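# Set the carton on the scale's plate using suction

## Task

Place the carton onto the scale's weighing plate, keeping the face that was on top at the start on top, so that the plate alone supports it; it must stay there without any help from the robot, and then suction is released and both cups are moved away.

## Robot and tools

Robot: two arms, left_arm and right_arm, each ending in a vacuum suction cup. Each wrist carries a fisheye camera: cam_left_wrist and cam_right_wrist, both 504x504 pixels. The pictures come back in that order with every execute_actions result unless "pictures": false is passed.

Frame: a single scene frame shared by both arms. The origin sits on the table surface midway between the arms, +x runs outward over the table, +z is up, and left_arm is on the +y side. The words left and right are arm names only, not image sides. Positions are in metres and orientations are quaternions written w first. The cup point is the centre of the cup rim, and the cup opens along its own +z axis. About 4 cm behind the rim the tool widens, with its body and camera sticking out up to 9 cm sideways, so leave room for that.

The 16-number row is used by both motion tools. It is one flat list covering both arms: left x, y, z, qw, qx, qy, qz, left suction, then the same eight for the right arm. Always give all 16, even when one arm moves. Each arm's seven pose numbers are an absolute goal for that cup point in the scene frame, not an offset. The suction value lies in [-1, 1]: above 0.01 switches vacuum on, 0.01 or less switches it off, and the last value stays in force. Sending 0 is an actual off command, so repeat the current value to leave a cup alone. To hold an arm still or keep its orientation, resend the exact pose you last used for it rather than the slightly drifted one that was reported.

execute_actions(actions, pictures): actions is a list holding zero or one item. An empty list only reads the state. An item with "rows" (1 to 15 rows) and "steps" (at most 15, default 15) plays one row per 1/30 s control step, and the final row is repeated if there are fewer rows than steps. An item with only "steps" (up to 300) waits until that many steps have passed since the previous result. A target more than 0.6 m from the arm's last reported position along any cup-frame axis gets the call refused. On each step the commanded pose is clipped to within 100 mm and 16 degrees of the measured pose, so a far goal takes several calls. Motion trails commands by roughly 0.17 s.

move(target, speed, stop_force): target is one 16-number row of absolute poses. Each cup point follows a straight line to its pose, and both paths finish together over 0.5 to 10 s. speed is in m/s, from 0.002 to 0.5 with a default of 0.25, and turning is capped at twice that figure in rad/s. stop_force is optional: a single value in N, from 13 to 80, shared by both arms. When the wrist sensor feels that much extra push against the motion, that arm stops, backs up two steps and holds. Use it with a slow speed to set things down. Leave it out when lifting away from something the cup presses on, and do not rely on it if the cup is rotating during the move. The result adds a move: line giving how each arm ended: done, off_target, moving, held, fault or contact. limits=paced means the pose was clipped. limits=held means some steps were blocked, and the arm may then jump faster than the set speed.

wait(seconds): 0 to 10 s with no new command. zoom_image(camera, region): region is [x0, y0, x1, y1] in image pixels with the origin at the top-left, at most 504 by 504. finished_scene(scene): pass the number of the current scene.

Reading results: the state line gives each cup point's position, quaternion and velocities. The reported position can be a little off at long reach. A Hand target line shows where the controller is currently driving each cup. HELD marks steps that were not sent. pose unreachable names an arm whose command was changed by the clearance check. suction_measured stays near 0 with no seal and reaches 0.83 or more on an airtight surface. part_present turns 1 at 0.50 and drops back to 0 below 0.45. Wrist force and Wrist torque are given on the end effector's own axes. They carry noise (standard deviation up to 3.4 N) and a fixed offset of up to about 5.5 N, and they saturate near 100 N. "no reading" is normal at the start. MOTOR HOT appears at 70 °C, and at 85 °C the arm is braked until it cools.

Gripping: with suction on, press the 36 mm rim squarely onto a smooth, flat face of the carton, away from its edges, seams and holes. Under vacuum the cup shortens, so a held object sits up to 12 mm nearer the tool. To release, lower the carton until it rests on the plate, switch suction off, then lift more than 15 mm clear before assuming the cup has let go. Keep the carton's starting top face upward.

Avoid: pushing past a contact with a stiff arm. A joint torque reaching its limit (306, 306, 139, 50.2, 50.2, 50.2 N m from the base outward) or an outside force of 150 N freezes that arm for 10 s. Keep contacts slow. Do not let the arms collide or push on each other. Do not let the cup seal onto the table; if it does, turn suction off. Never knock or drop anything off the table. Loose objects may occasionally get a brief push from outside, so check that the carton is still resting on the plate before finishing.

Each tool is called after "Request:" as name(argument=value, ...) on one line, values as JSON.

## Session

Request:
execute_actions(actions=[])

Scene clock: 0.00 s of 6600.00 s.
left_arm: end_effector_position=(+0.5683, +0.6619, +0.1982) suction_measured=0.01 part_present=0 end_effector_quat_wxyz=(-0.001, -0.274, +0.962, +0.001) end_effector_velocity=(+0.001, +0.000, -0.000) end_effector_angular_velocity=(+0.000, -0.001, +0.001) | right_arm: end_effector_position=(+0.5429, -0.5590, +0.2000) suction_measured=0.00 part_present=0 end_effector_quat_wxyz=(+0.001, +0.256, +0.967, +0.001) end_effector_velocity=(+0.000, -0.000, -0.000) end_effector_angular_velocity=(-0.000, +0.000, -0.000)
Joint positions: left_arm=[-0.282 -1.555  2.144 -2.158 -1.57   2.338] | right_arm=[-0.28  -1.557  2.142 -2.159 -1.57  -2.898]
Joint velocities: left_arm=[ 0.001  0.001 -0.001 -0.002  0.    -0.   ] | right_arm=[-0.  0. -0.  0. -0. -0.]
Wrist force (N, on the end effector, along its own x y z axes, offset not removed): no reading
Wrist torque (N m, same axes, about the end effector's origin, offset not removed): no reading
Hand target (left_arm): +0.568, +0.662, +0.198; -0.001, -0.274, +0.962, +0.001
Hand target (right_arm): +0.543, -0.559, +0.200; +0.001, +0.256, +0.967, +0.001

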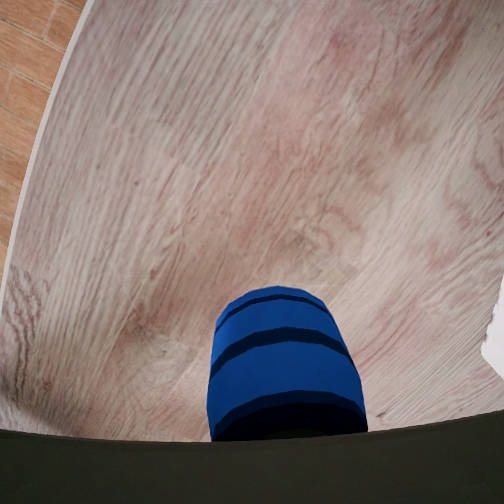

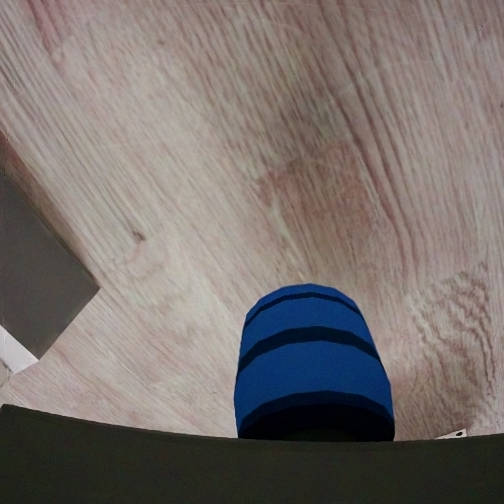

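Request:
move(target=[0.55,0.45,0.6,0,0,1,0,0,0.55,-0.4,0.6,0,0,1,0,0], speed=0.4)

Scene clock: 5.17 s of 6600.00 s.
left_arm: end_effector_position=(+0.5502, +0.4499, +0.5997) suction_measured=0.01 part_present=0 end_effector_quat_wxyz=(+0.000, -0.000, +1.000, +0.000) end_effector_velocity=(+0.000, -0.002, +0.002) end_effector_angular_velocity=(+0.000, +0.001, -0.003) | right_arm: end_effector_position=(+0.5491, -0.3999, +0.5999) suction_measured=0.00 part_present=0 end_effector_quat_wxyz=(-0.000, +0.000, +1.000, +0.000) end_effector_velocity=(-0.001, +0.001, +0.003) end_effector_angular_velocity=(-0.001, +0.001, +0.002)
Joint positions: left_arm=[-0.614 -1.684  1.53  -1.417 -1.57   2.562] | right_arm=[-0.023 -1.655  1.504 -1.419 -1.57  -3.158]
Joint velocities: left_arm=[-0.002  0.002 -0.006  0.005 -0.     0.001] | right_arm=[ 0.001  0.001 -0.006  0.007 -0.001 -0.001]
Wrist force (N, on the end effector, along its own x y z axes, offset not removed): left_arm=[7.5 4.3 0.7] | right_arm=[-1.9 -0.3 -1.3]
Wrist torque (N m, same axes, about the end effector's origin, offset not removed): left_arm=[0.81 -1.09 0.26] | right_arm=[-0.16 0.04 -0.33]
Hand target (left_arm): +0.550, +0.450, +0.600; +0.000, -0.000, +1.000, +0.000
Hand target (right_arm): +0.549, -0.400, +0.600; -0.000, +0.000, +1.000, +0.000
Off the commanded pose (left_arm): 0.000 m, 0 deg.
Off the commanded pose (right_arm): 0.001 m, 0 deg.
After step 90, 0.23 s passed at rest.
move: done

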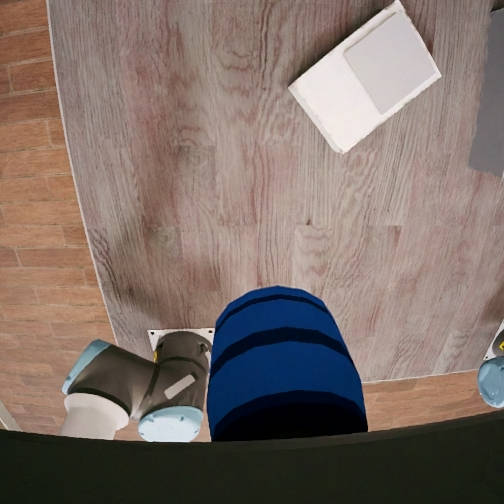

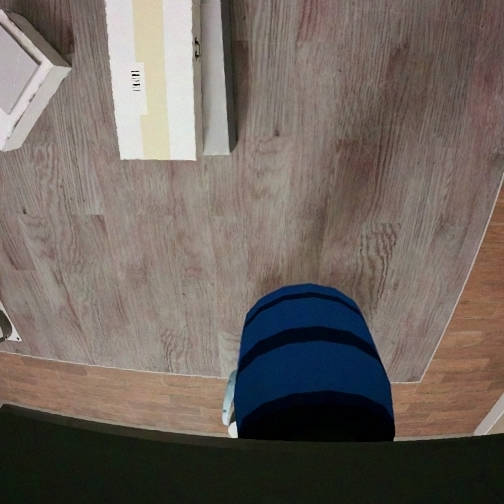

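Request:
move(target=[0.75,0.3,0.6,0,0,1,0,0,0.75,-0.2,0.6,0,0,1,0,0], speed=0.4)

Scene clock: 13.63 s of 6600.00 s.
left_arm: end_effector_position=(+0.7495, +0.2998, +0.5996) suction_measured=0.01 part_present=0 end_effector_quat_wxyz=(+0.000, +0.000, +1.000, -0.000) end_effector_velocity=(+0.002, -0.001, -0.001) end_effector_angular_velocity=(+0.001, +0.003, +0.000) | right_arm: end_effector_position=(+0.7494, -0.1999, +0.6000) suction_measured=0.00 part_present=0 end_effector_quat_wxyz=(-0.000, -0.000, +1.000, +0.000) end_effector_velocity=(+0.002, +0.001, +0.001) end_effector_angular_velocity=(-0.000, +0.001, -0.000)
Joint positions: left_arm=[-0.632 -1.271  1.075 -1.375 -1.571  2.543] | right_arm=[ 0.212 -1.208  0.989 -1.352 -1.57  -2.924]
Joint velocities: left_arm=[ 0.001  0.006 -0.006  0.004 -0.001  0.001] | right_arm=[ 0.001  0.007 -0.011  0.006 -0.     0.001]
Wrist force (N, on the end effector, along its own x y z axes, offset not removed): left_arm=[0.0 3.2 -7.2] | right_arm=[-3.6 2.3 0.1]
Wrist torque (N m, same axes, about the end effector's origin, offset not removed): left_arm=[0.73 0.02 0.06] | right_arm=[0.37 0.29 -0.30]
Hand target (left_arm): +0.750, +0.300, +0.600; +0.000, +0.000, +1.000, +0.000
Hand target (right_arm): +0.750, -0.200, +0.600; -0.000, -0.000, +1.000, +0.000
Off the commanded pose (left_arm): 0.001 m, 0 deg.
Off the commanded pose (right_arm): 0.001 m, 0 deg.
After step 90, 3.90 s passed at rest.
move: done

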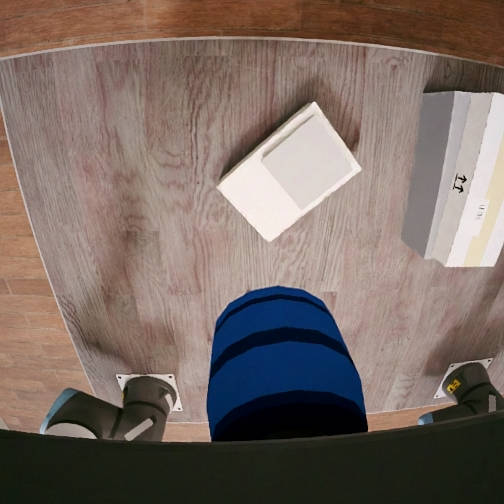

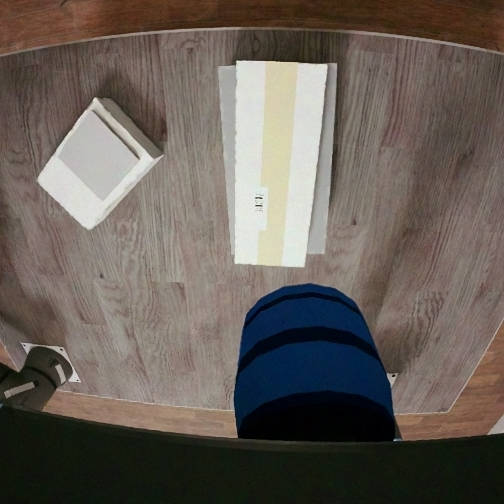

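Request:
move(target=[0.66,0.19,0.4,0,0,1,0,0,0.7,-0.215,0.4,0,0,1,0,0], speed=0.4)

Scene clock: 27.60 s of 6600.00 s.
left_arm: end_effector_position=(+0.6597, +0.1904, +0.4004) suction_measured=0.01 part_present=0 end_effector_quat_wxyz=(+0.000, +0.000, +1.000, +0.000) end_effector_velocity=(-0.001, -0.002, -0.002) end_effector_angular_velocity=(-0.002, -0.001, +0.001) | right_arm: end_effector_position=(+0.7004, -0.2150, +0.4003) suction_measured=0.00 part_present=0 end_effector_quat_wxyz=(-0.000, +0.000, +1.000, -0.000) end_effector_velocity=(-0.001, -0.000, -0.002) end_effector_angular_velocity=(+0.000, -0.003, +0.000)
Joint positions: left_arm=[-0.8   -1.326  1.497 -1.742 -1.571  2.376] | right_arm=[ 0.207 -1.307  1.473 -1.736 -1.571 -2.929]
Joint velocities: left_arm=[-0.002 -0.     0.004 -0.006 -0.001 -0.003] | right_arm=[-0.    -0.002  0.006 -0.007 -0.    -0.   ]
Wrist force (N, on the end effector, along its own x y z axes, offset not removed): left_arm=[0.6 1.2 2.7] | right_arm=[-1.6 1.7 1.1]
Wrist torque (N m, same axes, about the end effector's origin, offset not removed): left_arm=[0.31 -0.03 0.18] | right_arm=[0.20 -0.08 -0.26]
Hand target (left_arm): +0.660, +0.190, +0.400; +0.000, +0.000, +1.000, +0.000
Hand target (right_arm): +0.700, -0.215, +0.400; +0.000, +0.000, +1.000, -0.000
Off the commanded pose (left_arm): 0.001 m, 0 deg.
Off the commanded pose (right_arm): 0.000 m, 0 deg.
After step 90, 9.57 s passed at rest.
move: done

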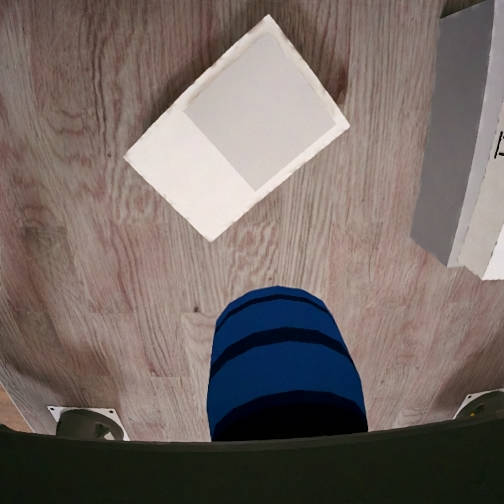

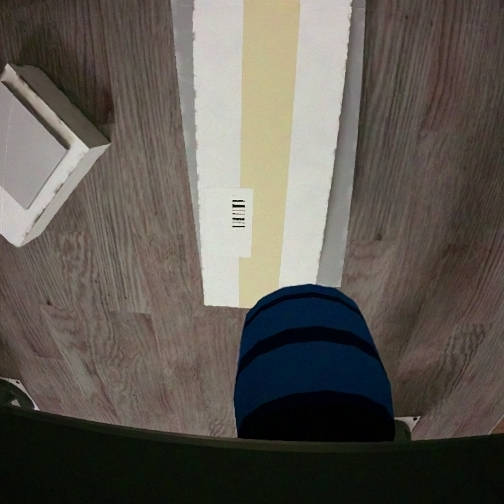

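Request:
move(target=[0.5,0.5,0.4,0,0,1,0,0,0.745,-0.2,0.29,0,0,1,0,0], speed=0.4)

Scene clock: 35.93 s of 6600.00 s.
left_arm: end_effector_position=(+0.5006, +0.5000, +0.4003) suction_measured=0.01 part_present=0 end_effector_quat_wxyz=(-0.000, -0.000, +1.000, -0.000) end_effector_velocity=(-0.001, +0.002, +0.000) end_effector_angular_velocity=(-0.001, -0.000, +0.000) | right_arm: end_effector_position=(+0.7451, -0.1999, +0.2900) suction_measured=0.00 part_present=0 end_effector_quat_wxyz=(-0.000, -0.000, +1.000, +0.000) end_effector_velocity=(+0.001, +0.000, -0.000) end_effector_angular_velocity=(-0.000, -0.001, -0.000)
Joint positions: left_arm=[-0.586 -1.786  1.964 -1.749 -1.571  2.589] | right_arm=[ 0.213 -1.187  1.51  -1.893 -1.571 -2.923]
Joint velocities: left_arm=[ 0.003 -0.004  0.002  0.    -0.001  0.003] | right_arm=[-0.     0.001 -0.001 -0.001 -0.     0.   ]
Wrist force (N, on the end effector, along its own x y z axes, offset not removed): left_arm=[2.7 0.0 -3.4] | right_arm=[-2.6 0.3 -0.5]
Wrist torque (N m, same axes, about the end effector's origin, offset not removed): left_arm=[0.03 -0.36 0.16] | right_arm=[-0.03 0.12 -0.21]
Hand target (left_arm): +0.500, +0.500, +0.400; -0.000, -0.000, +1.000, -0.000
Hand target (right_arm): +0.745, -0.200, +0.290; -0.000, -0.000, +1.000, +0.000
Off the commanded pose (left_arm): 0.001 m, 0 deg.
Off the commanded pose (right_arm): 0.000 m, 0 deg.
After step 90, 3.67 s passed at rest.
move: done

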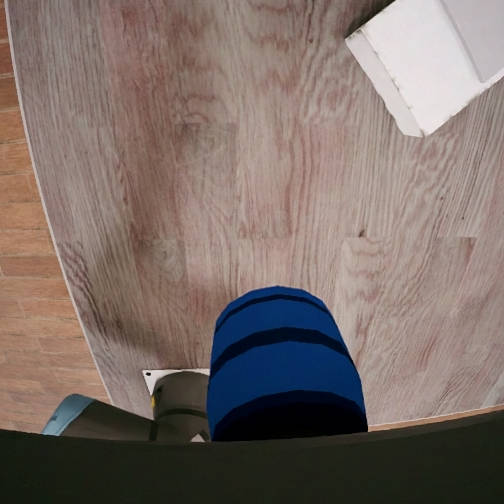

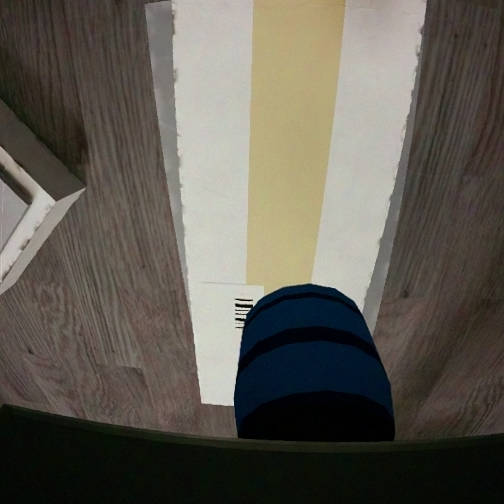

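Request:
move(target=[0.5,0.5,0.4,0,0,1,0,0,0.745,-0.196,0.245,0,0,1,0,1], speed=0.1, stop_force=15)

Request:
move(target=[0.5,0.5,0.4,0,0,1,0,0,0.745,-0.196,0.17,0,0,1,0,1], speed=0.012, stop_force=15)

Scene clock: 43.47 s of 6600.00 s.
left_arm: end_effector_position=(+0.5000, +0.5000, +0.4000) suction_measured=0.01 part_present=0 end_effector_quat_wxyz=(-0.000, -0.000, +1.000, -0.000) end_effector_velocity=(-0.000, -0.000, -0.000) end_effector_angular_velocity=(-0.000, +0.001, -0.000) | right_arm: end_effector_position=(+0.7450, -0.1960, +0.2453) suction_measured=0.00 part_present=0 end_effector_quat_wxyz=(-0.000, -0.000, +1.000, +0.000) end_effector_velocity=(+0.001, +0.001, -0.004) end_effector_angular_velocity=(-0.000, +0.001, +0.000)
Joint positions: left_arm=[-0.587 -1.787  1.965 -1.75  -1.571  2.588] | right_arm=[ 0.217 -1.159  1.553 -1.965 -1.571 -2.919]
Joint velocities: left_arm=[-0.     0.     0.    -0.    -0.001  0.   ] | right_arm=[ 0.001  0.005  0.    -0.005  0.     0.   ]
Wrist force (N, on the end effector, along its own x y z axes, offset not removed): left_arm=[-1.6 0.2 0.2] | right_arm=[-3.0 1.0 -1.3]
Wrist torque (N m, same axes, about the end effector's origin, offset not removed): left_arm=[0.11 0.33 0.02] | right_arm=[0.16 0.17 -0.22]
Hand target (left_arm): +0.500, +0.500, +0.400; +0.000, -0.000, +1.000, +0.000
Hand target (right_arm): +0.745, -0.196, +0.245; -0.000, -0.000, +1.000, +0.000
Off the commanded pose (left_arm): 0.000 m, 0 deg.
Off the commanded pose (right_arm): 0.000 m, 0 deg.
After step 90, 3.57 s passed at rest.
move: done

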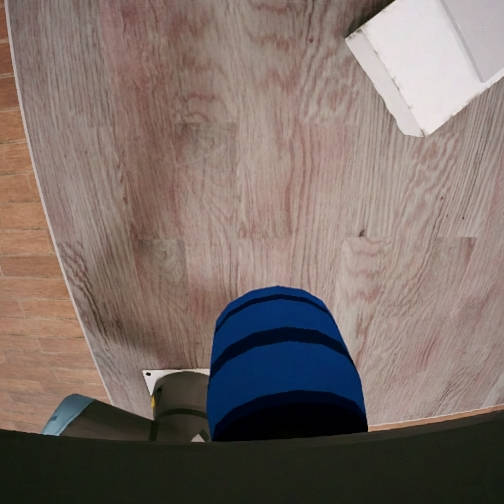

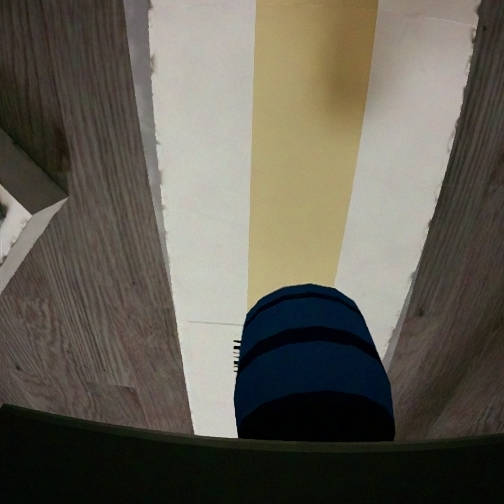

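Scene clock: 50.00 s of 6600.00 s.
left_arm: end_effector_position=(+0.5000, +0.5000, +0.4000) suction_measured=0.01 part_present=0 end_effector_quat_wxyz=(-0.000, -0.000, +1.000, -0.000) end_effector_velocity=(+0.000, +0.000, -0.000) end_effector_angular_velocity=(-0.001, +0.001, +0.001) | right_arm: end_effector_position=(+0.7451, -0.1960, +0.1703) suction_measured=0.85 part_present=1 end_effector_quat_wxyz=(+0.000, -0.000, +1.000, -0.000) end_effector_velocity=(+0.000, +0.000, -0.002) end_effector_angular_velocity=(+0.000, -0.000, +0.000)
Joint positions: left_arm=[-0.587 -1.787  1.965 -1.75  -1.571  2.588] | right_arm=[ 0.217 -1.105  1.618 -2.084 -1.571 -2.918]
Joint velocities: left_arm=[ 0.001  0.001 -0.     0.    -0.001 -0.   ] | right_arm=[ 0.     0.002  0.002 -0.004  0.    -0.   ]
Wrist force (N, on the end effector, along its own x y z axes, offset not removed): left_arm=[1.2 2.2 0.3] | right_arm=[-8.5 1.4 5.6]
Wrist torque (N m, same axes, about the end effector's origin, offset not removed): left_arm=[0.66 -0.28 0.13] | right_arm=[0.11 -0.02 -0.22]
Hand target (left_arm): +0.500, +0.500, +0.400; +0.000, -0.000, +1.000, +0.000
Hand target (right_arm): +0.745, -0.196, +0.170; -0.000, -0.000, +1.000, -0.000
Off the commanded pose (left_arm): 0.000 m, 0 deg.
Off the commanded pose (right_arm): 0.000 m, 0 deg.
move: done

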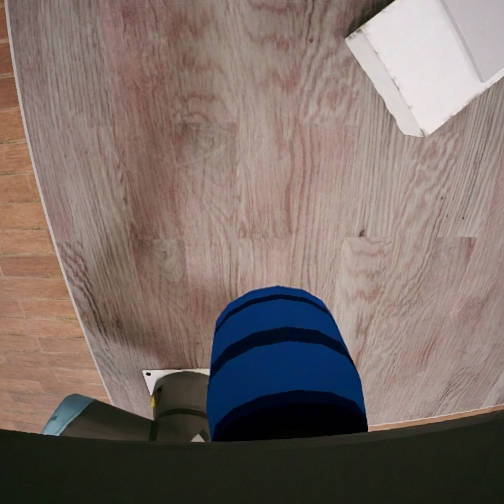

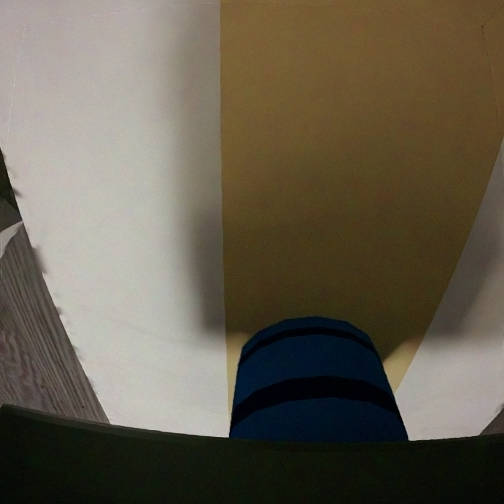

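Request:
move(target=[0.5,0.5,0.4,0,0,1,0,0,0.745,-0.196,0.21,0,0,1,0,1], speed=0.03)

Scene clock: 54.43 s of 6600.00 s.
left_arm: end_effector_position=(+0.5000, +0.5000, +0.4000) suction_measured=0.01 part_present=0 end_effector_quat_wxyz=(+0.000, +0.000, +1.000, -0.000) end_effector_velocity=(-0.000, -0.001, +0.000) end_effector_angular_velocity=(-0.001, +0.001, -0.000) | right_arm: end_effector_position=(+0.7449, -0.1960, +0.2097) suction_measured=0.86 part_present=1 end_effector_quat_wxyz=(+0.000, -0.000, +1.000, +0.000) end_effector_velocity=(+0.001, +0.001, +0.004) end_effector_angular_velocity=(+0.002, -0.001, -0.000)
Joint positions: left_arm=[-0.587 -1.787  1.965 -1.75  -1.571  2.588] | right_arm=[ 0.217 -1.135  1.586 -2.022 -1.571 -2.918]
Joint velocities: left_arm=[-0.    -0.    -0.001  0.001 -0.001  0.   ] | right_arm=[ 0.    -0.002 -0.004  0.004  0.001  0.   ]
Wrist force (N, on the end effector, along its own x y z axes, offset not removed): left_arm=[-1.1 2.0 1.6] | right_arm=[1.5 -0.3 9.1]
Wrist torque (N m, same axes, about the end effector's origin, offset not removed): left_arm=[0.31 0.19 0.35] | right_arm=[-0.08 -0.26 -0.33]
Hand target (left_arm): +0.500, +0.500, +0.400; +0.000, -0.000, +1.000, +0.000
Hand target (right_arm): +0.745, -0.196, +0.210; +0.000, +0.000, +1.000, +0.000
Off the commanded pose (left_arm): 0.000 m, 0 deg.
Off the commanded pose (right_arm): 0.000 m, 0 deg.
move: done

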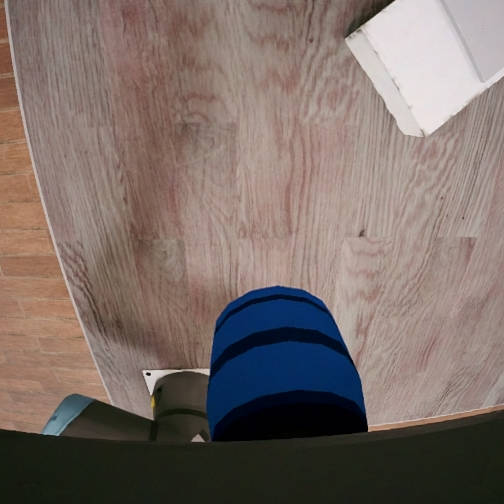

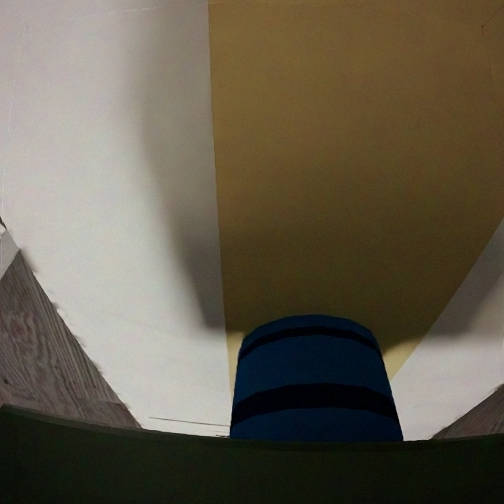

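Request:
move(target=[0.3,0.65,0.4,0,0,1,0,0,0.745,-0.12,0.27,0,-0.1,0.995,0,1], speed=0.1)

Request:
move(target=[0.3,0.65,0.4,0,0,1,0,0,0.762,0.217,0.27,0,-0.342,0.94,0,1], speed=0.15)

Request:
move(target=[0.3,0.65,0.4,0,0,1,0,0,0.762,0.217,0.12,0,-0.342,0.94,0,1], speed=0.015, stop_force=20)

Scene clock: 80.10 s of 6600.00 s.
left_arm: end_effector_position=(+0.3005, +0.6501, +0.4003) suction_measured=0.01 part_present=0 end_effector_quat_wxyz=(-0.000, -0.000, +1.000, -0.000) end_effector_velocity=(-0.003, +0.001, +0.000) end_effector_angular_velocity=(+0.001, +0.002, -0.001) | right_arm: end_effector_position=(+0.7448, -0.1201, +0.2700) suction_measured=0.86 part_present=1 end_effector_quat_wxyz=(-0.000, -0.100, +0.995, +0.000) end_effector_velocity=(+0.000, +0.001, +0.001) end_effector_angular_velocity=(+0.001, -0.001, +0.002)
Joint positions: left_arm=[-0.513 -2.23   2.207 -1.549 -1.571  2.663] | right_arm=[ 0.298 -1.122  1.452 -1.901 -1.571 -3.038]
Joint velocities: left_arm=[ 0.    -0.005  0.001  0.006 -0.     0.002] | right_arm=[ 0.001  0.    -0.002  0.     0.001 -0.001]
Wrist force (N, on the end effector, along its own x y z axes, offset not removed): left_arm=[-1.7 4.3 0.8] | right_arm=[-0.4 -1.2 11.8]
Wrist torque (N m, same axes, about the end effector's origin, offset not removed): left_arm=[0.84 0.18 0.17] | right_arm=[-0.04 -0.09 -0.34]
Hand target (left_arm): +0.300, +0.650, +0.400; -0.000, -0.000, +1.000, -0.000
Hand target (right_arm): +0.745, -0.120, +0.270; -0.000, -0.100, +0.995, +0.000
Off the commanded pose (left_arm): 0.001 m, 0 deg.
Off the commanded pose (right_arm): 0.000 m, 0 deg.
After step 90, 19.60 s passed at rest.
move: done

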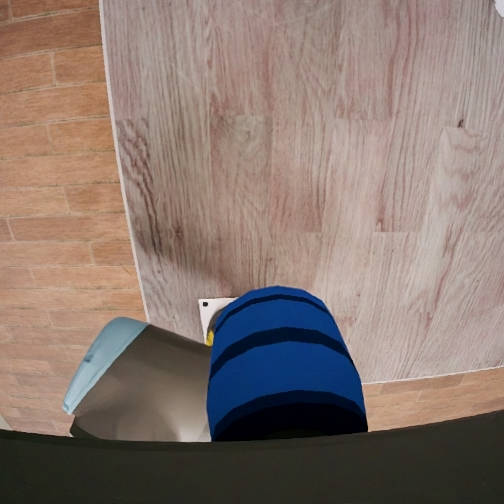

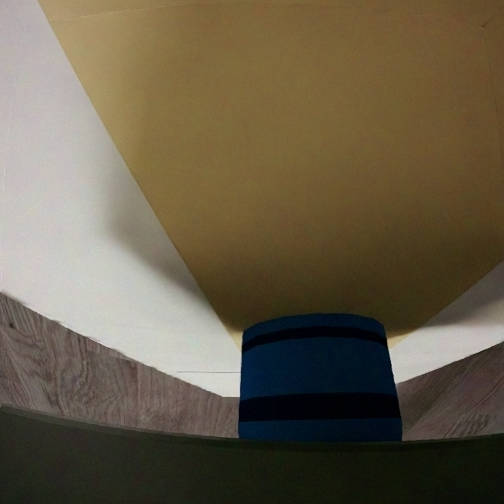

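Scene clock: 82.97 s of 6600.00 s.
left_arm: end_effector_position=(+0.3000, +0.6500, +0.4000) suction_measured=0.01 part_present=0 end_effector_quat_wxyz=(+0.000, -0.000, +1.000, +0.000) end_effector_velocity=(-0.000, +0.000, +0.000) end_effector_angular_velocity=(+0.000, +0.000, +0.000) | right_arm: end_effector_position=(+0.7613, +0.2167, +0.2701) suction_measured=0.00 part_present=0 end_effector_quat_wxyz=(-0.000, -0.342, +0.940, +0.000) end_effector_velocity=(+0.001, +0.003, +0.001) end_effector_angular_velocity=(+0.000, +0.000, +0.003)
Joint positions: left_arm=[-0.514 -2.231  2.208 -1.548 -1.571  2.662] | right_arm=[ 0.586 -0.746  0.832 -1.657 -1.57  -3.247]
Joint velocities: left_arm=[ 0.001 -0.    -0.     0.001 -0.     0.   ] | right_arm=[ 0.002  0.006 -0.013  0.007  0.    -0.002]
Wrist force (N, on the end effector, along its own x y z axes, offset not removed): left_arm=[0.0 0.9 1.0] | right_arm=[-1.0 2.0 -0.5]
Wrist torque (N m, same axes, about the end effector's origin, offset not removed): left_arm=[0.21 0.09 0.22] | right_arm=[0.30 -0.13 -0.27]
Hand target (left_arm): +0.300, +0.650, +0.400; +0.000, -0.000, +1.000, +0.000
Hand target (right_arm): +0.761, +0.217, +0.270; -0.000, -0.342, +0.940, +0.000
Off the commanded pose (left_arm): 0.000 m, 0 deg.
Off the commanded pose (right_arm): 0.001 m, 0 deg.
move: done

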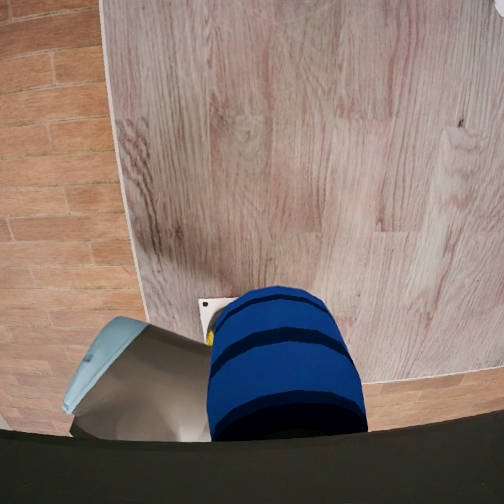

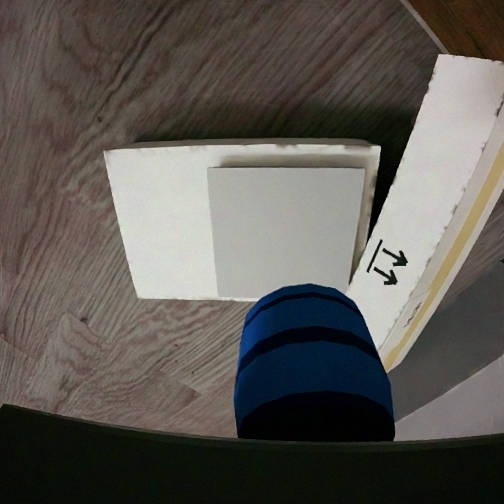

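Scene clock: 93.23 s of 6600.00 s.
left_arm: end_effector_position=(+0.3000, +0.6500, +0.4000) suction_measured=0.01 part_present=0 end_effector_quat_wxyz=(+0.000, +0.000, +1.000, +0.000) end_effector_velocity=(+0.000, -0.000, +0.000) end_effector_angular_velocity=(+0.000, -0.000, -0.000) | right_arm: end_effector_position=(+0.7622, +0.2171, +0.1204) suction_measured=0.00 part_present=0 end_effector_quat_wxyz=(-0.000, -0.342, +0.940, -0.000) end_effector_velocity=(+0.000, -0.000, -0.003) end_effector_angular_velocity=(-0.000, -0.000, -0.000)
Joint positions: left_arm=[-0.514 -2.231  2.208 -1.548 -1.571  2.662] | right_arm=[ 0.586 -0.684  0.987 -1.873 -1.571 -3.248]
Joint velocities: left_arm=[-0.     0.001 -0.    -0.001  0.     0.   ] | right_arm=[-0.     0.002  0.001 -0.003 -0.     0.   ]
Wrist force (N, on the end effector, along its own x y z axes, offset not removed): left_arm=[0.7 2.9 -2.0] | right_arm=[-2.4 1.5 0.5]
Wrist torque (N m, same axes, about the end effector's origin, offset not removed): left_arm=[0.72 0.03 0.04] | right_arm=[0.16 0.09 -0.36]
Hand target (left_arm): +0.300, +0.650, +0.400; +0.000, +0.000, +1.000, +0.000
Hand target (right_arm): +0.762, +0.217, +0.120; -0.000, -0.342, +0.940, -0.000
Off the commanded pose (left_arm): 0.000 m, 0 deg.
Off the commanded pose (right_arm): 0.000 m, 0 deg.
move: done

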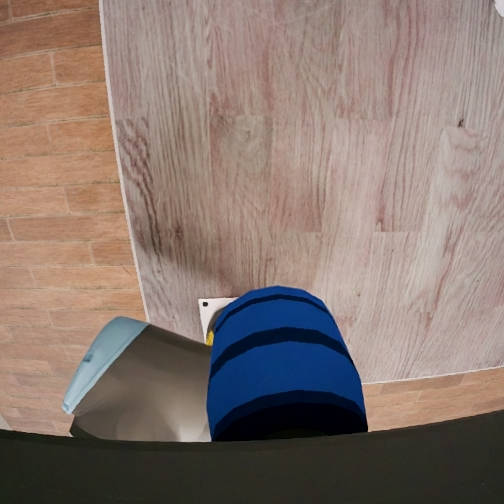

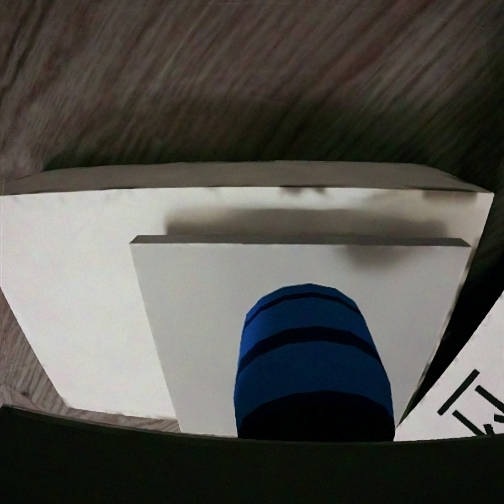

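Request:
move(target=[0.3,0.65,0.4,0,0,1,0,0,0.72,0.05,0.45,0,0,1,0,0])

Scene clock: 99.27 s of 6600.00 s.
left_arm: end_effector_position=(+0.3000, +0.6500, +0.4000) suction_measured=0.01 part_present=0 end_effector_quat_wxyz=(+0.000, +0.000, +1.000, +0.000) end_effector_velocity=(-0.000, -0.000, -0.000) end_effector_angular_velocity=(+0.001, +0.002, -0.000) | right_arm: end_effector_position=(+0.7200, +0.0499, +0.4497) suction_measured=0.00 part_present=0 end_effector_quat_wxyz=(+0.000, -0.000, +1.000, -0.000) end_effector_velocity=(-0.000, -0.001, +0.002) end_effector_angular_velocity=(-0.001, +0.001, -0.005)
Joint positions: left_arm=[-0.514 -2.231  2.208 -1.548 -1.571  2.662] | right_arm=[ 0.471 -1.045  1.016 -1.542 -1.571 -2.665]
Joint velocities: left_arm=[-0.001  0.     0.     0.001 -0.    -0.   ] | right_arm=[-0.001 -0.001 -0.001  0.004 -0.     0.004]
Wrist force (N, on the end effector, along its own x y z axes, offset not removed): left_arm=[0.4 7.4 -1.5] | right_arm=[-1.9 1.3 -1.4]
Wrist torque (N m, same axes, about the end effector's origin, offset not removed): left_arm=[1.24 0.10 0.16] | right_arm=[0.09 0.08 -0.29]
Hand target (left_arm): +0.300, +0.650, +0.400; +0.000, -0.000, +1.000, +0.000
Hand target (right_arm): +0.720, +0.050, +0.450; +0.000, -0.000, +1.000, -0.000
Off the commanded pose (left_arm): 0.000 m, 0 deg.
Off the commanded pose (right_arm): 0.000 m, 0 deg.
After step 90, 0.87 s passed at rest.
move: done

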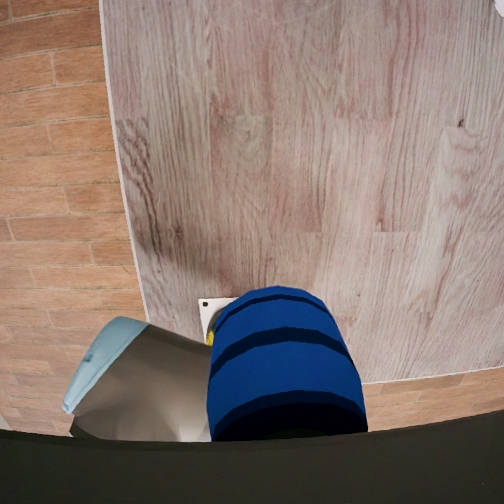

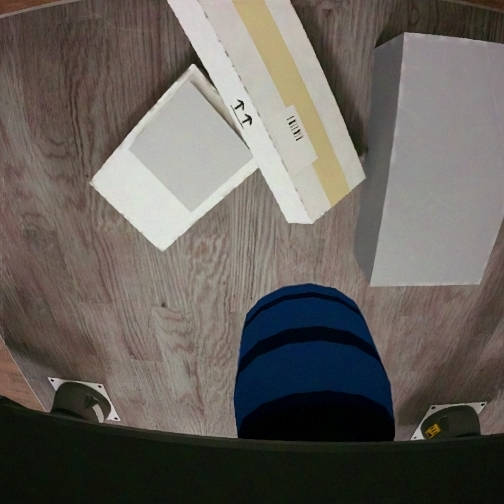

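Request:
move(target=[0.3,0.65,0.4,0,0,1,0,0,0.827,-0.101,0.207,-0.083,-0.2,0.902,0.374,0])

Scene clock: 115.10 s of 6600.00 s.
left_arm: end_effector_position=(+0.3000, +0.6500, +0.4000) suction_measured=0.01 part_present=0 end_effector_quat_wxyz=(-0.000, -0.000, +1.000, +0.000) end_effector_velocity=(+0.000, -0.000, -0.000) end_effector_angular_velocity=(+0.001, -0.001, -0.001) | right_arm: end_effector_position=(+0.8276, -0.1009, +0.2073) suction_measured=0.00 part_present=0 end_effector_quat_wxyz=(-0.082, -0.199, +0.902, +0.373) end_effector_velocity=(+0.000, -0.001, -0.002) end_effector_angular_velocity=(+0.008, +0.004, +0.008)
Joint positions: left_arm=[-0.514 -2.231  2.208 -1.548 -1.571  2.662] | right_arm=[ 0.103 -0.9    1.296 -1.658 -0.838 -3.587]
Joint velocities: left_arm=[-0.001 -0.     0.001 -0.001  0.001  0.   ] | right_arm=[-0.002  0.005 -0.006  0.014  0.005 -0.016]
Wrist force (N, on the end effector, along its own x y z axes, offset not removed): left_arm=[2.7 1.2 -1.5] | right_arm=[-1.8 -1.1 -0.6]
Wrist torque (N m, same axes, about the end effector's origin, offset not removed): left_arm=[0.17 -0.44 0.08] | right_arm=[-0.15 -0.04 -0.26]
Hand target (left_arm): +0.300, +0.650, +0.400; +0.000, -0.000, +1.000, +0.000
Hand target (right_arm): +0.828, -0.101, +0.207; -0.083, -0.200, +0.902, +0.374
Off the commanded pose (left_arm): 0.000 m, 0 deg.
Off the commanded pose (right_arm): 0.001 m, 0 deg.
After step 90, 10.40 s passed at rest.
move: done

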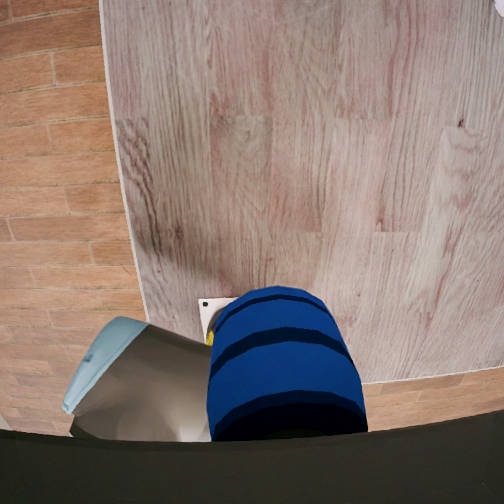

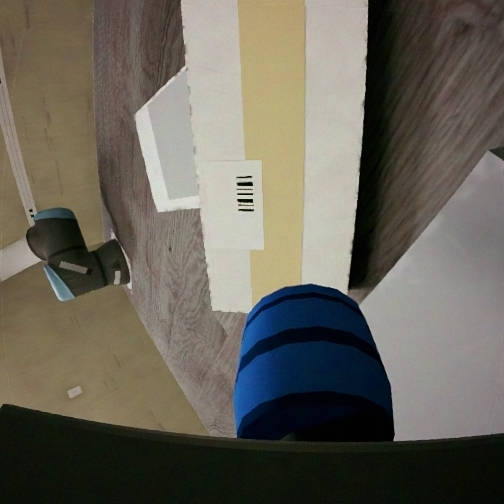

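Request:
move(target=[0.3,0.65,0.4,0,0,1,0,0,0.802,-0.012,0.115,-0.083,-0.2,0.902,0.374,1], speed=0.05, stop_force=13)

Scene clock: 126.73 s of 6600.00 s.
left_arm: end_effector_position=(+0.3000, +0.6500, +0.4000) suction_measured=0.01 part_present=0 end_effector_quat_wxyz=(-0.000, +0.000, +1.000, +0.000) end_effector_velocity=(+0.000, -0.000, +0.000) end_effector_angular_velocity=(-0.000, -0.001, -0.000) | right_arm: end_effector_position=(+0.8020, -0.0122, +0.1152) suction_measured=0.00 part_present=0 end_effector_quat_wxyz=(-0.083, -0.200, +0.902, +0.374) end_effector_velocity=(-0.000, +0.002, -0.002) end_effector_angular_velocity=(+0.000, +0.000, -0.000)
Joint positions: left_arm=[-0.514 -2.231  2.208 -1.548 -1.571  2.662] | right_arm=[ 0.193 -0.821  1.353 -1.871 -0.812 -3.472]
Joint velocities: left_arm=[-0.     0.    -0.    -0.001  0.     0.   ] | right_arm=[ 0.002  0.003  0.    -0.004  0.001  0.003]
Wrist force (N, on the end effector, along its own x y z axes, offset not removed): left_arm=[0.7 -2.1 -3.1] | right_arm=[-2.1 0.0 -1.1]
Wrist torque (N m, same axes, about the end effector's origin, offset not removed): left_arm=[-0.20 0.12 0.15] | right_arm=[-0.07 0.04 -0.32]
Hand target (left_arm): +0.300, +0.650, +0.400; -0.000, -0.000, +1.000, +0.000
Hand target (right_arm): +0.802, -0.012, +0.115; -0.083, -0.200, +0.902, +0.374
Off the commanded pose (left_arm): 0.000 m, 0 deg.
Off the commanded pose (right_arm): 0.000 m, 0 deg.
After step 90, 5.60 s passed at rest.
move: done

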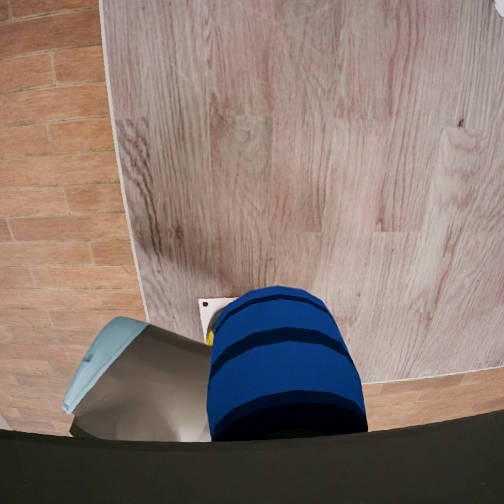

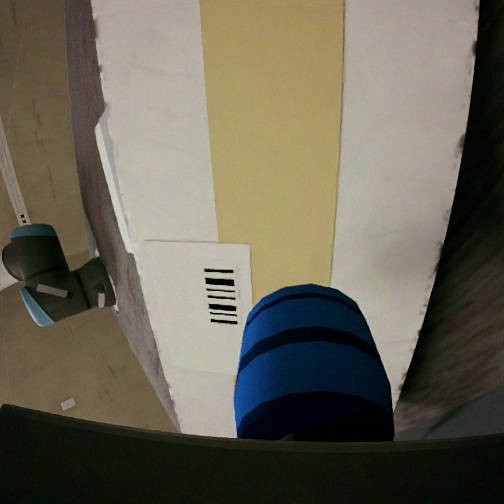

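Request:
move(target=[0.3,0.65,0.4,0,0,1,0,0,0.780,0.011,0.102,-0.083,-0.2,0.902,0.374,1], speed=0.05)

Request:
move(target=[0.3,0.65,0.4,0,0,1,0,0,0.765,0.043,0.067,-0.083,-0.2,0.902,0.374,1], speed=0.01, stop_force=13)

Scene clock: 134.93 s of 6600.00 s.
left_arm: end_effector_position=(+0.3000, +0.6500, +0.4000) suction_measured=0.01 part_present=0 end_effector_quat_wxyz=(-0.000, -0.000, +1.000, +0.000) end_effector_velocity=(+0.000, -0.000, +0.000) end_effector_angular_velocity=(-0.000, -0.000, -0.001) | right_arm: end_effector_position=(+0.7802, +0.0108, +0.1021) suction_measured=0.00 part_present=0 end_effector_quat_wxyz=(-0.083, -0.200, +0.902, +0.374) end_effector_velocity=(-0.001, +0.002, -0.000) end_effector_angular_velocity=(-0.000, -0.002, -0.000)
Joint positions: left_arm=[-0.514 -2.231  2.208 -1.548 -1.571  2.662] | right_arm=[ 0.219 -0.825  1.393 -1.932 -0.807 -3.437]
Joint velocities: left_arm=[-0.    -0.    -0.    -0.    -0.     0.001] | right_arm=[ 0.002 -0.001  0.002 -0.006 -0.     0.003]
Wrist force (N, on the end effector, along its own x y z axes, offset not removed): left_arm=[0.5 0.5 -1.5] | right_arm=[-2.9 0.3 0.8]
Wrist torque (N m, same axes, about the end effector's origin, offset not removed): left_arm=[0.05 0.02 0.20] | right_arm=[0.01 0.16 -0.30]
Hand target (left_arm): +0.300, +0.650, +0.400; -0.000, +0.000, +1.000, +0.000
Hand target (right_arm): +0.780, +0.011, +0.102; -0.083, -0.200, +0.902, +0.374
Off the commanded pose (left_arm): 0.000 m, 0 deg.
Off the commanded pose (right_arm): 0.000 m, 0 deg.
After step 90, 4.07 s passed at rest.
move: done

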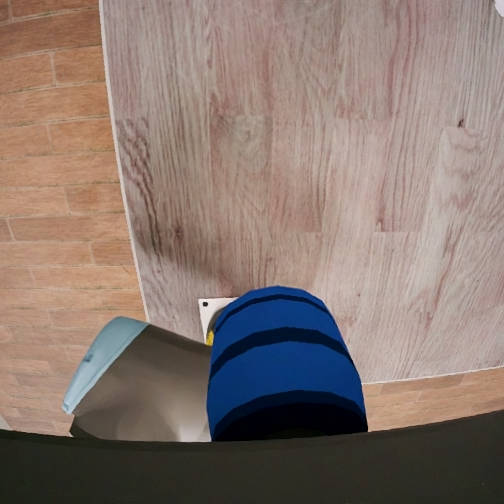

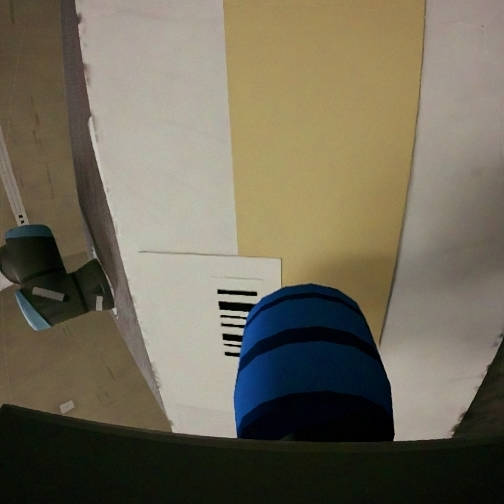

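Scene clock: 137.73 s of 6600.00 s.
left_arm: end_effector_position=(+0.3000, +0.6500, +0.4000) suction_measured=0.01 part_present=0 end_effector_quat_wxyz=(-0.000, +0.000, +1.000, +0.000) end_effector_velocity=(-0.000, -0.000, -0.000) end_effector_angular_velocity=(+0.000, +0.002, -0.000) | right_arm: end_effector_position=(+0.7728, +0.0264, +0.0853) suction_measured=0.86 part_present=1 end_effector_quat_wxyz=(-0.083, -0.200, +0.902, +0.374) end_effector_velocity=(+0.000, -0.002, +0.002) end_effector_angular_velocity=(-0.000, +0.001, +0.001)
Joint positions: left_arm=[-0.514 -2.231  2.208 -1.548 -1.571  2.662] | right_arm=[ 0.236 -0.809  1.403 -1.973 -0.803 -3.414]
Joint velocities: left_arm=[-0.    -0.     0.     0.001 -0.001 -0.   ] | right_arm=[-0.002 -0.002 -0.001  0.007 -0.001 -0.004]
Wrist force (N, on the end effector, along its own x y z axes, offset not removed): left_arm=[-2.8 -3.7 4.3] | right_arm=[-7.7 3.8 -20.8]
Wrist torque (N m, same axes, about the end effector's origin, offset not removed): left_arm=[-0.50 0.52 0.34] | right_arm=[0.53 0.55 -0.43]
Hand target (left_arm): +0.300, +0.650, +0.400; -0.000, -0.000, +1.000, +0.000
Hand target (right_arm): +0.773, +0.026, +0.086; -0.083, -0.200, +0.902, +0.374
Off the commanded pose (left_arm): 0.000 m, 0 deg.
Off the commanded pose (right_arm): 0.026 m, 0 deg.
move: contact (right_arm)

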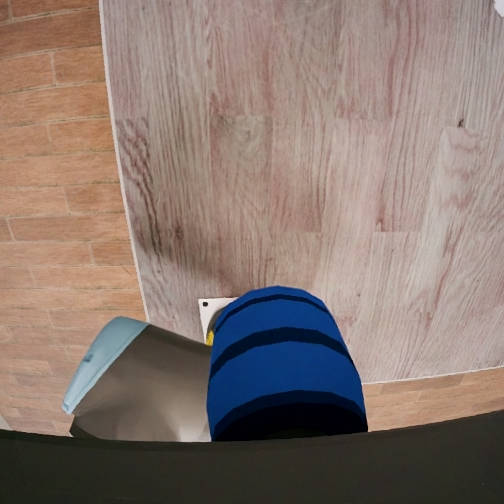

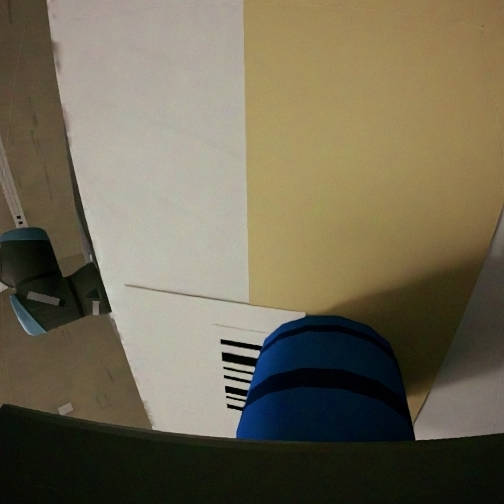

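Request:
move(target=[0.3,0.65,0.4,0,0,1,0,0,0.773,0.03,0.2,0,-0.216,0.976,0,1], speed=0.03)

Scene clock: 153.77 s of 6600.00 s.
left_arm: end_effector_position=(+0.3000, +0.6500, +0.4000) suction_measured=0.01 part_present=0 end_effector_quat_wxyz=(+0.000, +0.000, +1.000, -0.000) end_effector_velocity=(+0.000, +0.000, -0.000) end_effector_angular_velocity=(-0.000, -0.001, +0.000) | right_arm: end_effector_position=(+0.7728, +0.0292, +0.1725) suction_measured=0.86 part_present=1 end_effector_quat_wxyz=(-0.020, -0.215, +0.972, +0.092) end_effector_velocity=(+0.000, +0.000, +0.003) end_effector_angular_velocity=(-0.015, -0.008, +0.000)
Joint positions: left_arm=[-0.514 -2.231  2.208 -1.548 -1.571  2.662] | right_arm=[ 0.379 -0.913  1.307 -1.955 -1.382 -3.194]
Joint velocities: left_arm=[ 0.    -0.001  0.    -0.001  0.    -0.   ] | right_arm=[ 0.005 -0.002 -0.004  0.003 -0.016  0.005]
Wrist force (N, on the end effector, along its own x y z axes, offset not removed): left_arm=[6.5 4.7 4.3] | right_arm=[-2.0 -1.8 19.2]
Wrist torque (N m, same axes, about the end effector's origin, offset not removed): left_arm=[0.86 -0.94 0.27] | right_arm=[0.02 -0.41 -0.32]
Hand target (left_arm): +0.300, +0.650, +0.400; -0.000, -0.000, +1.000, +0.000
Hand target (right_arm): +0.773, +0.029, +0.173; -0.020, -0.215, +0.972, +0.091
Off the commanded pose (left_arm): 0.000 m, 0 deg.
Off the commanded pose (right_arm): 0.027 m, 11 deg.
After step 90, 2.83 s passed at rest.
move: off_target (right_arm; path cut at 10 s)

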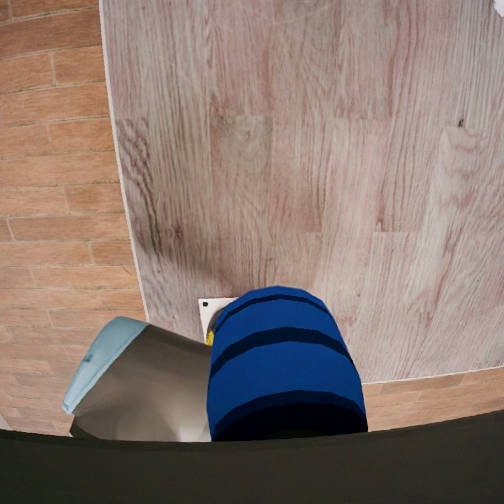

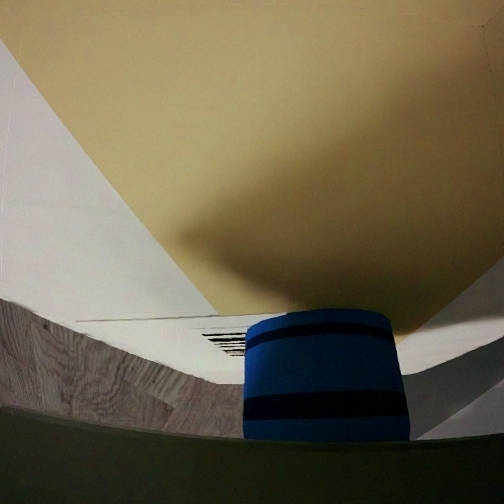

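Request:
move(target=[0.3,0.65,0.4,0,0,1,0,0,0.46,-0.02,0.15,0,-0.216,0.976,0,1], speed=0.045)

Scene clock: 181.87 s of 6600.00 s.
left_arm: end_effector_position=(+0.3000, +0.6500, +0.4000) suction_measured=0.01 part_present=0 end_effector_quat_wxyz=(+0.000, +0.000, +1.000, -0.000) end_effector_velocity=(+0.000, -0.001, -0.000) end_effector_angular_velocity=(-0.002, -0.001, -0.000) | right_arm: end_effector_position=(+0.4604, -0.0201, +0.1498) suction_measured=0.86 part_present=1 end_effector_quat_wxyz=(-0.000, -0.216, +0.976, +0.000) end_effector_velocity=(-0.003, -0.001, -0.001) end_effector_angular_velocity=(-0.001, +0.001, +0.000)
Joint positions: left_arm=[-0.514 -2.231  2.208 -1.548 -1.571  2.662] | right_arm=[ 0.548 -1.285  1.924 -2.21  -1.57  -3.024]
Joint velocities: left_arm=[-0.     0.     0.    -0.002 -0.001  0.   ] | right_arm=[ 0.002 -0.003  0.005 -0.001 -0.001  0.002]
Wrist force (N, on the end effector, along its own x y z axes, offset not removed): left_arm=[-0.3 3.0 -2.0] | right_arm=[-2.7 0.6 16.9]
Wrist torque (N m, same axes, about the end effector's origin, offset not removed): left_arm=[0.82 0.07 0.19] | right_arm=[-0.15 -0.38 -0.25]
Hand target (left_arm): +0.300, +0.650, +0.400; +0.000, +0.000, +1.000, -0.000
Hand target (right_arm): +0.460, -0.020, +0.150; -0.000, -0.216, +0.976, +0.000
Off the commanded pose (left_arm): 0.000 m, 0 deg.
Off the commanded pose (right_arm): 0.000 m, 0 deg.
After step 90, 17.60 s passed at rest.
move: done

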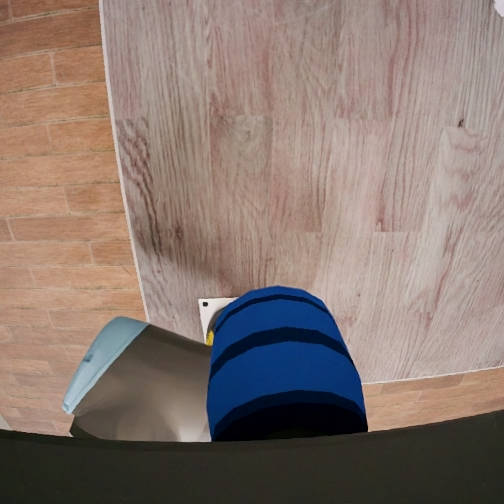

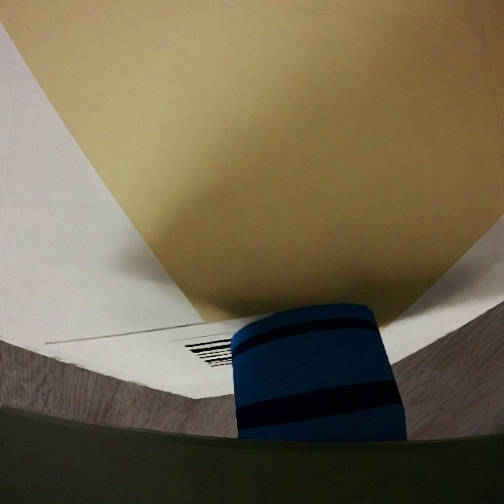

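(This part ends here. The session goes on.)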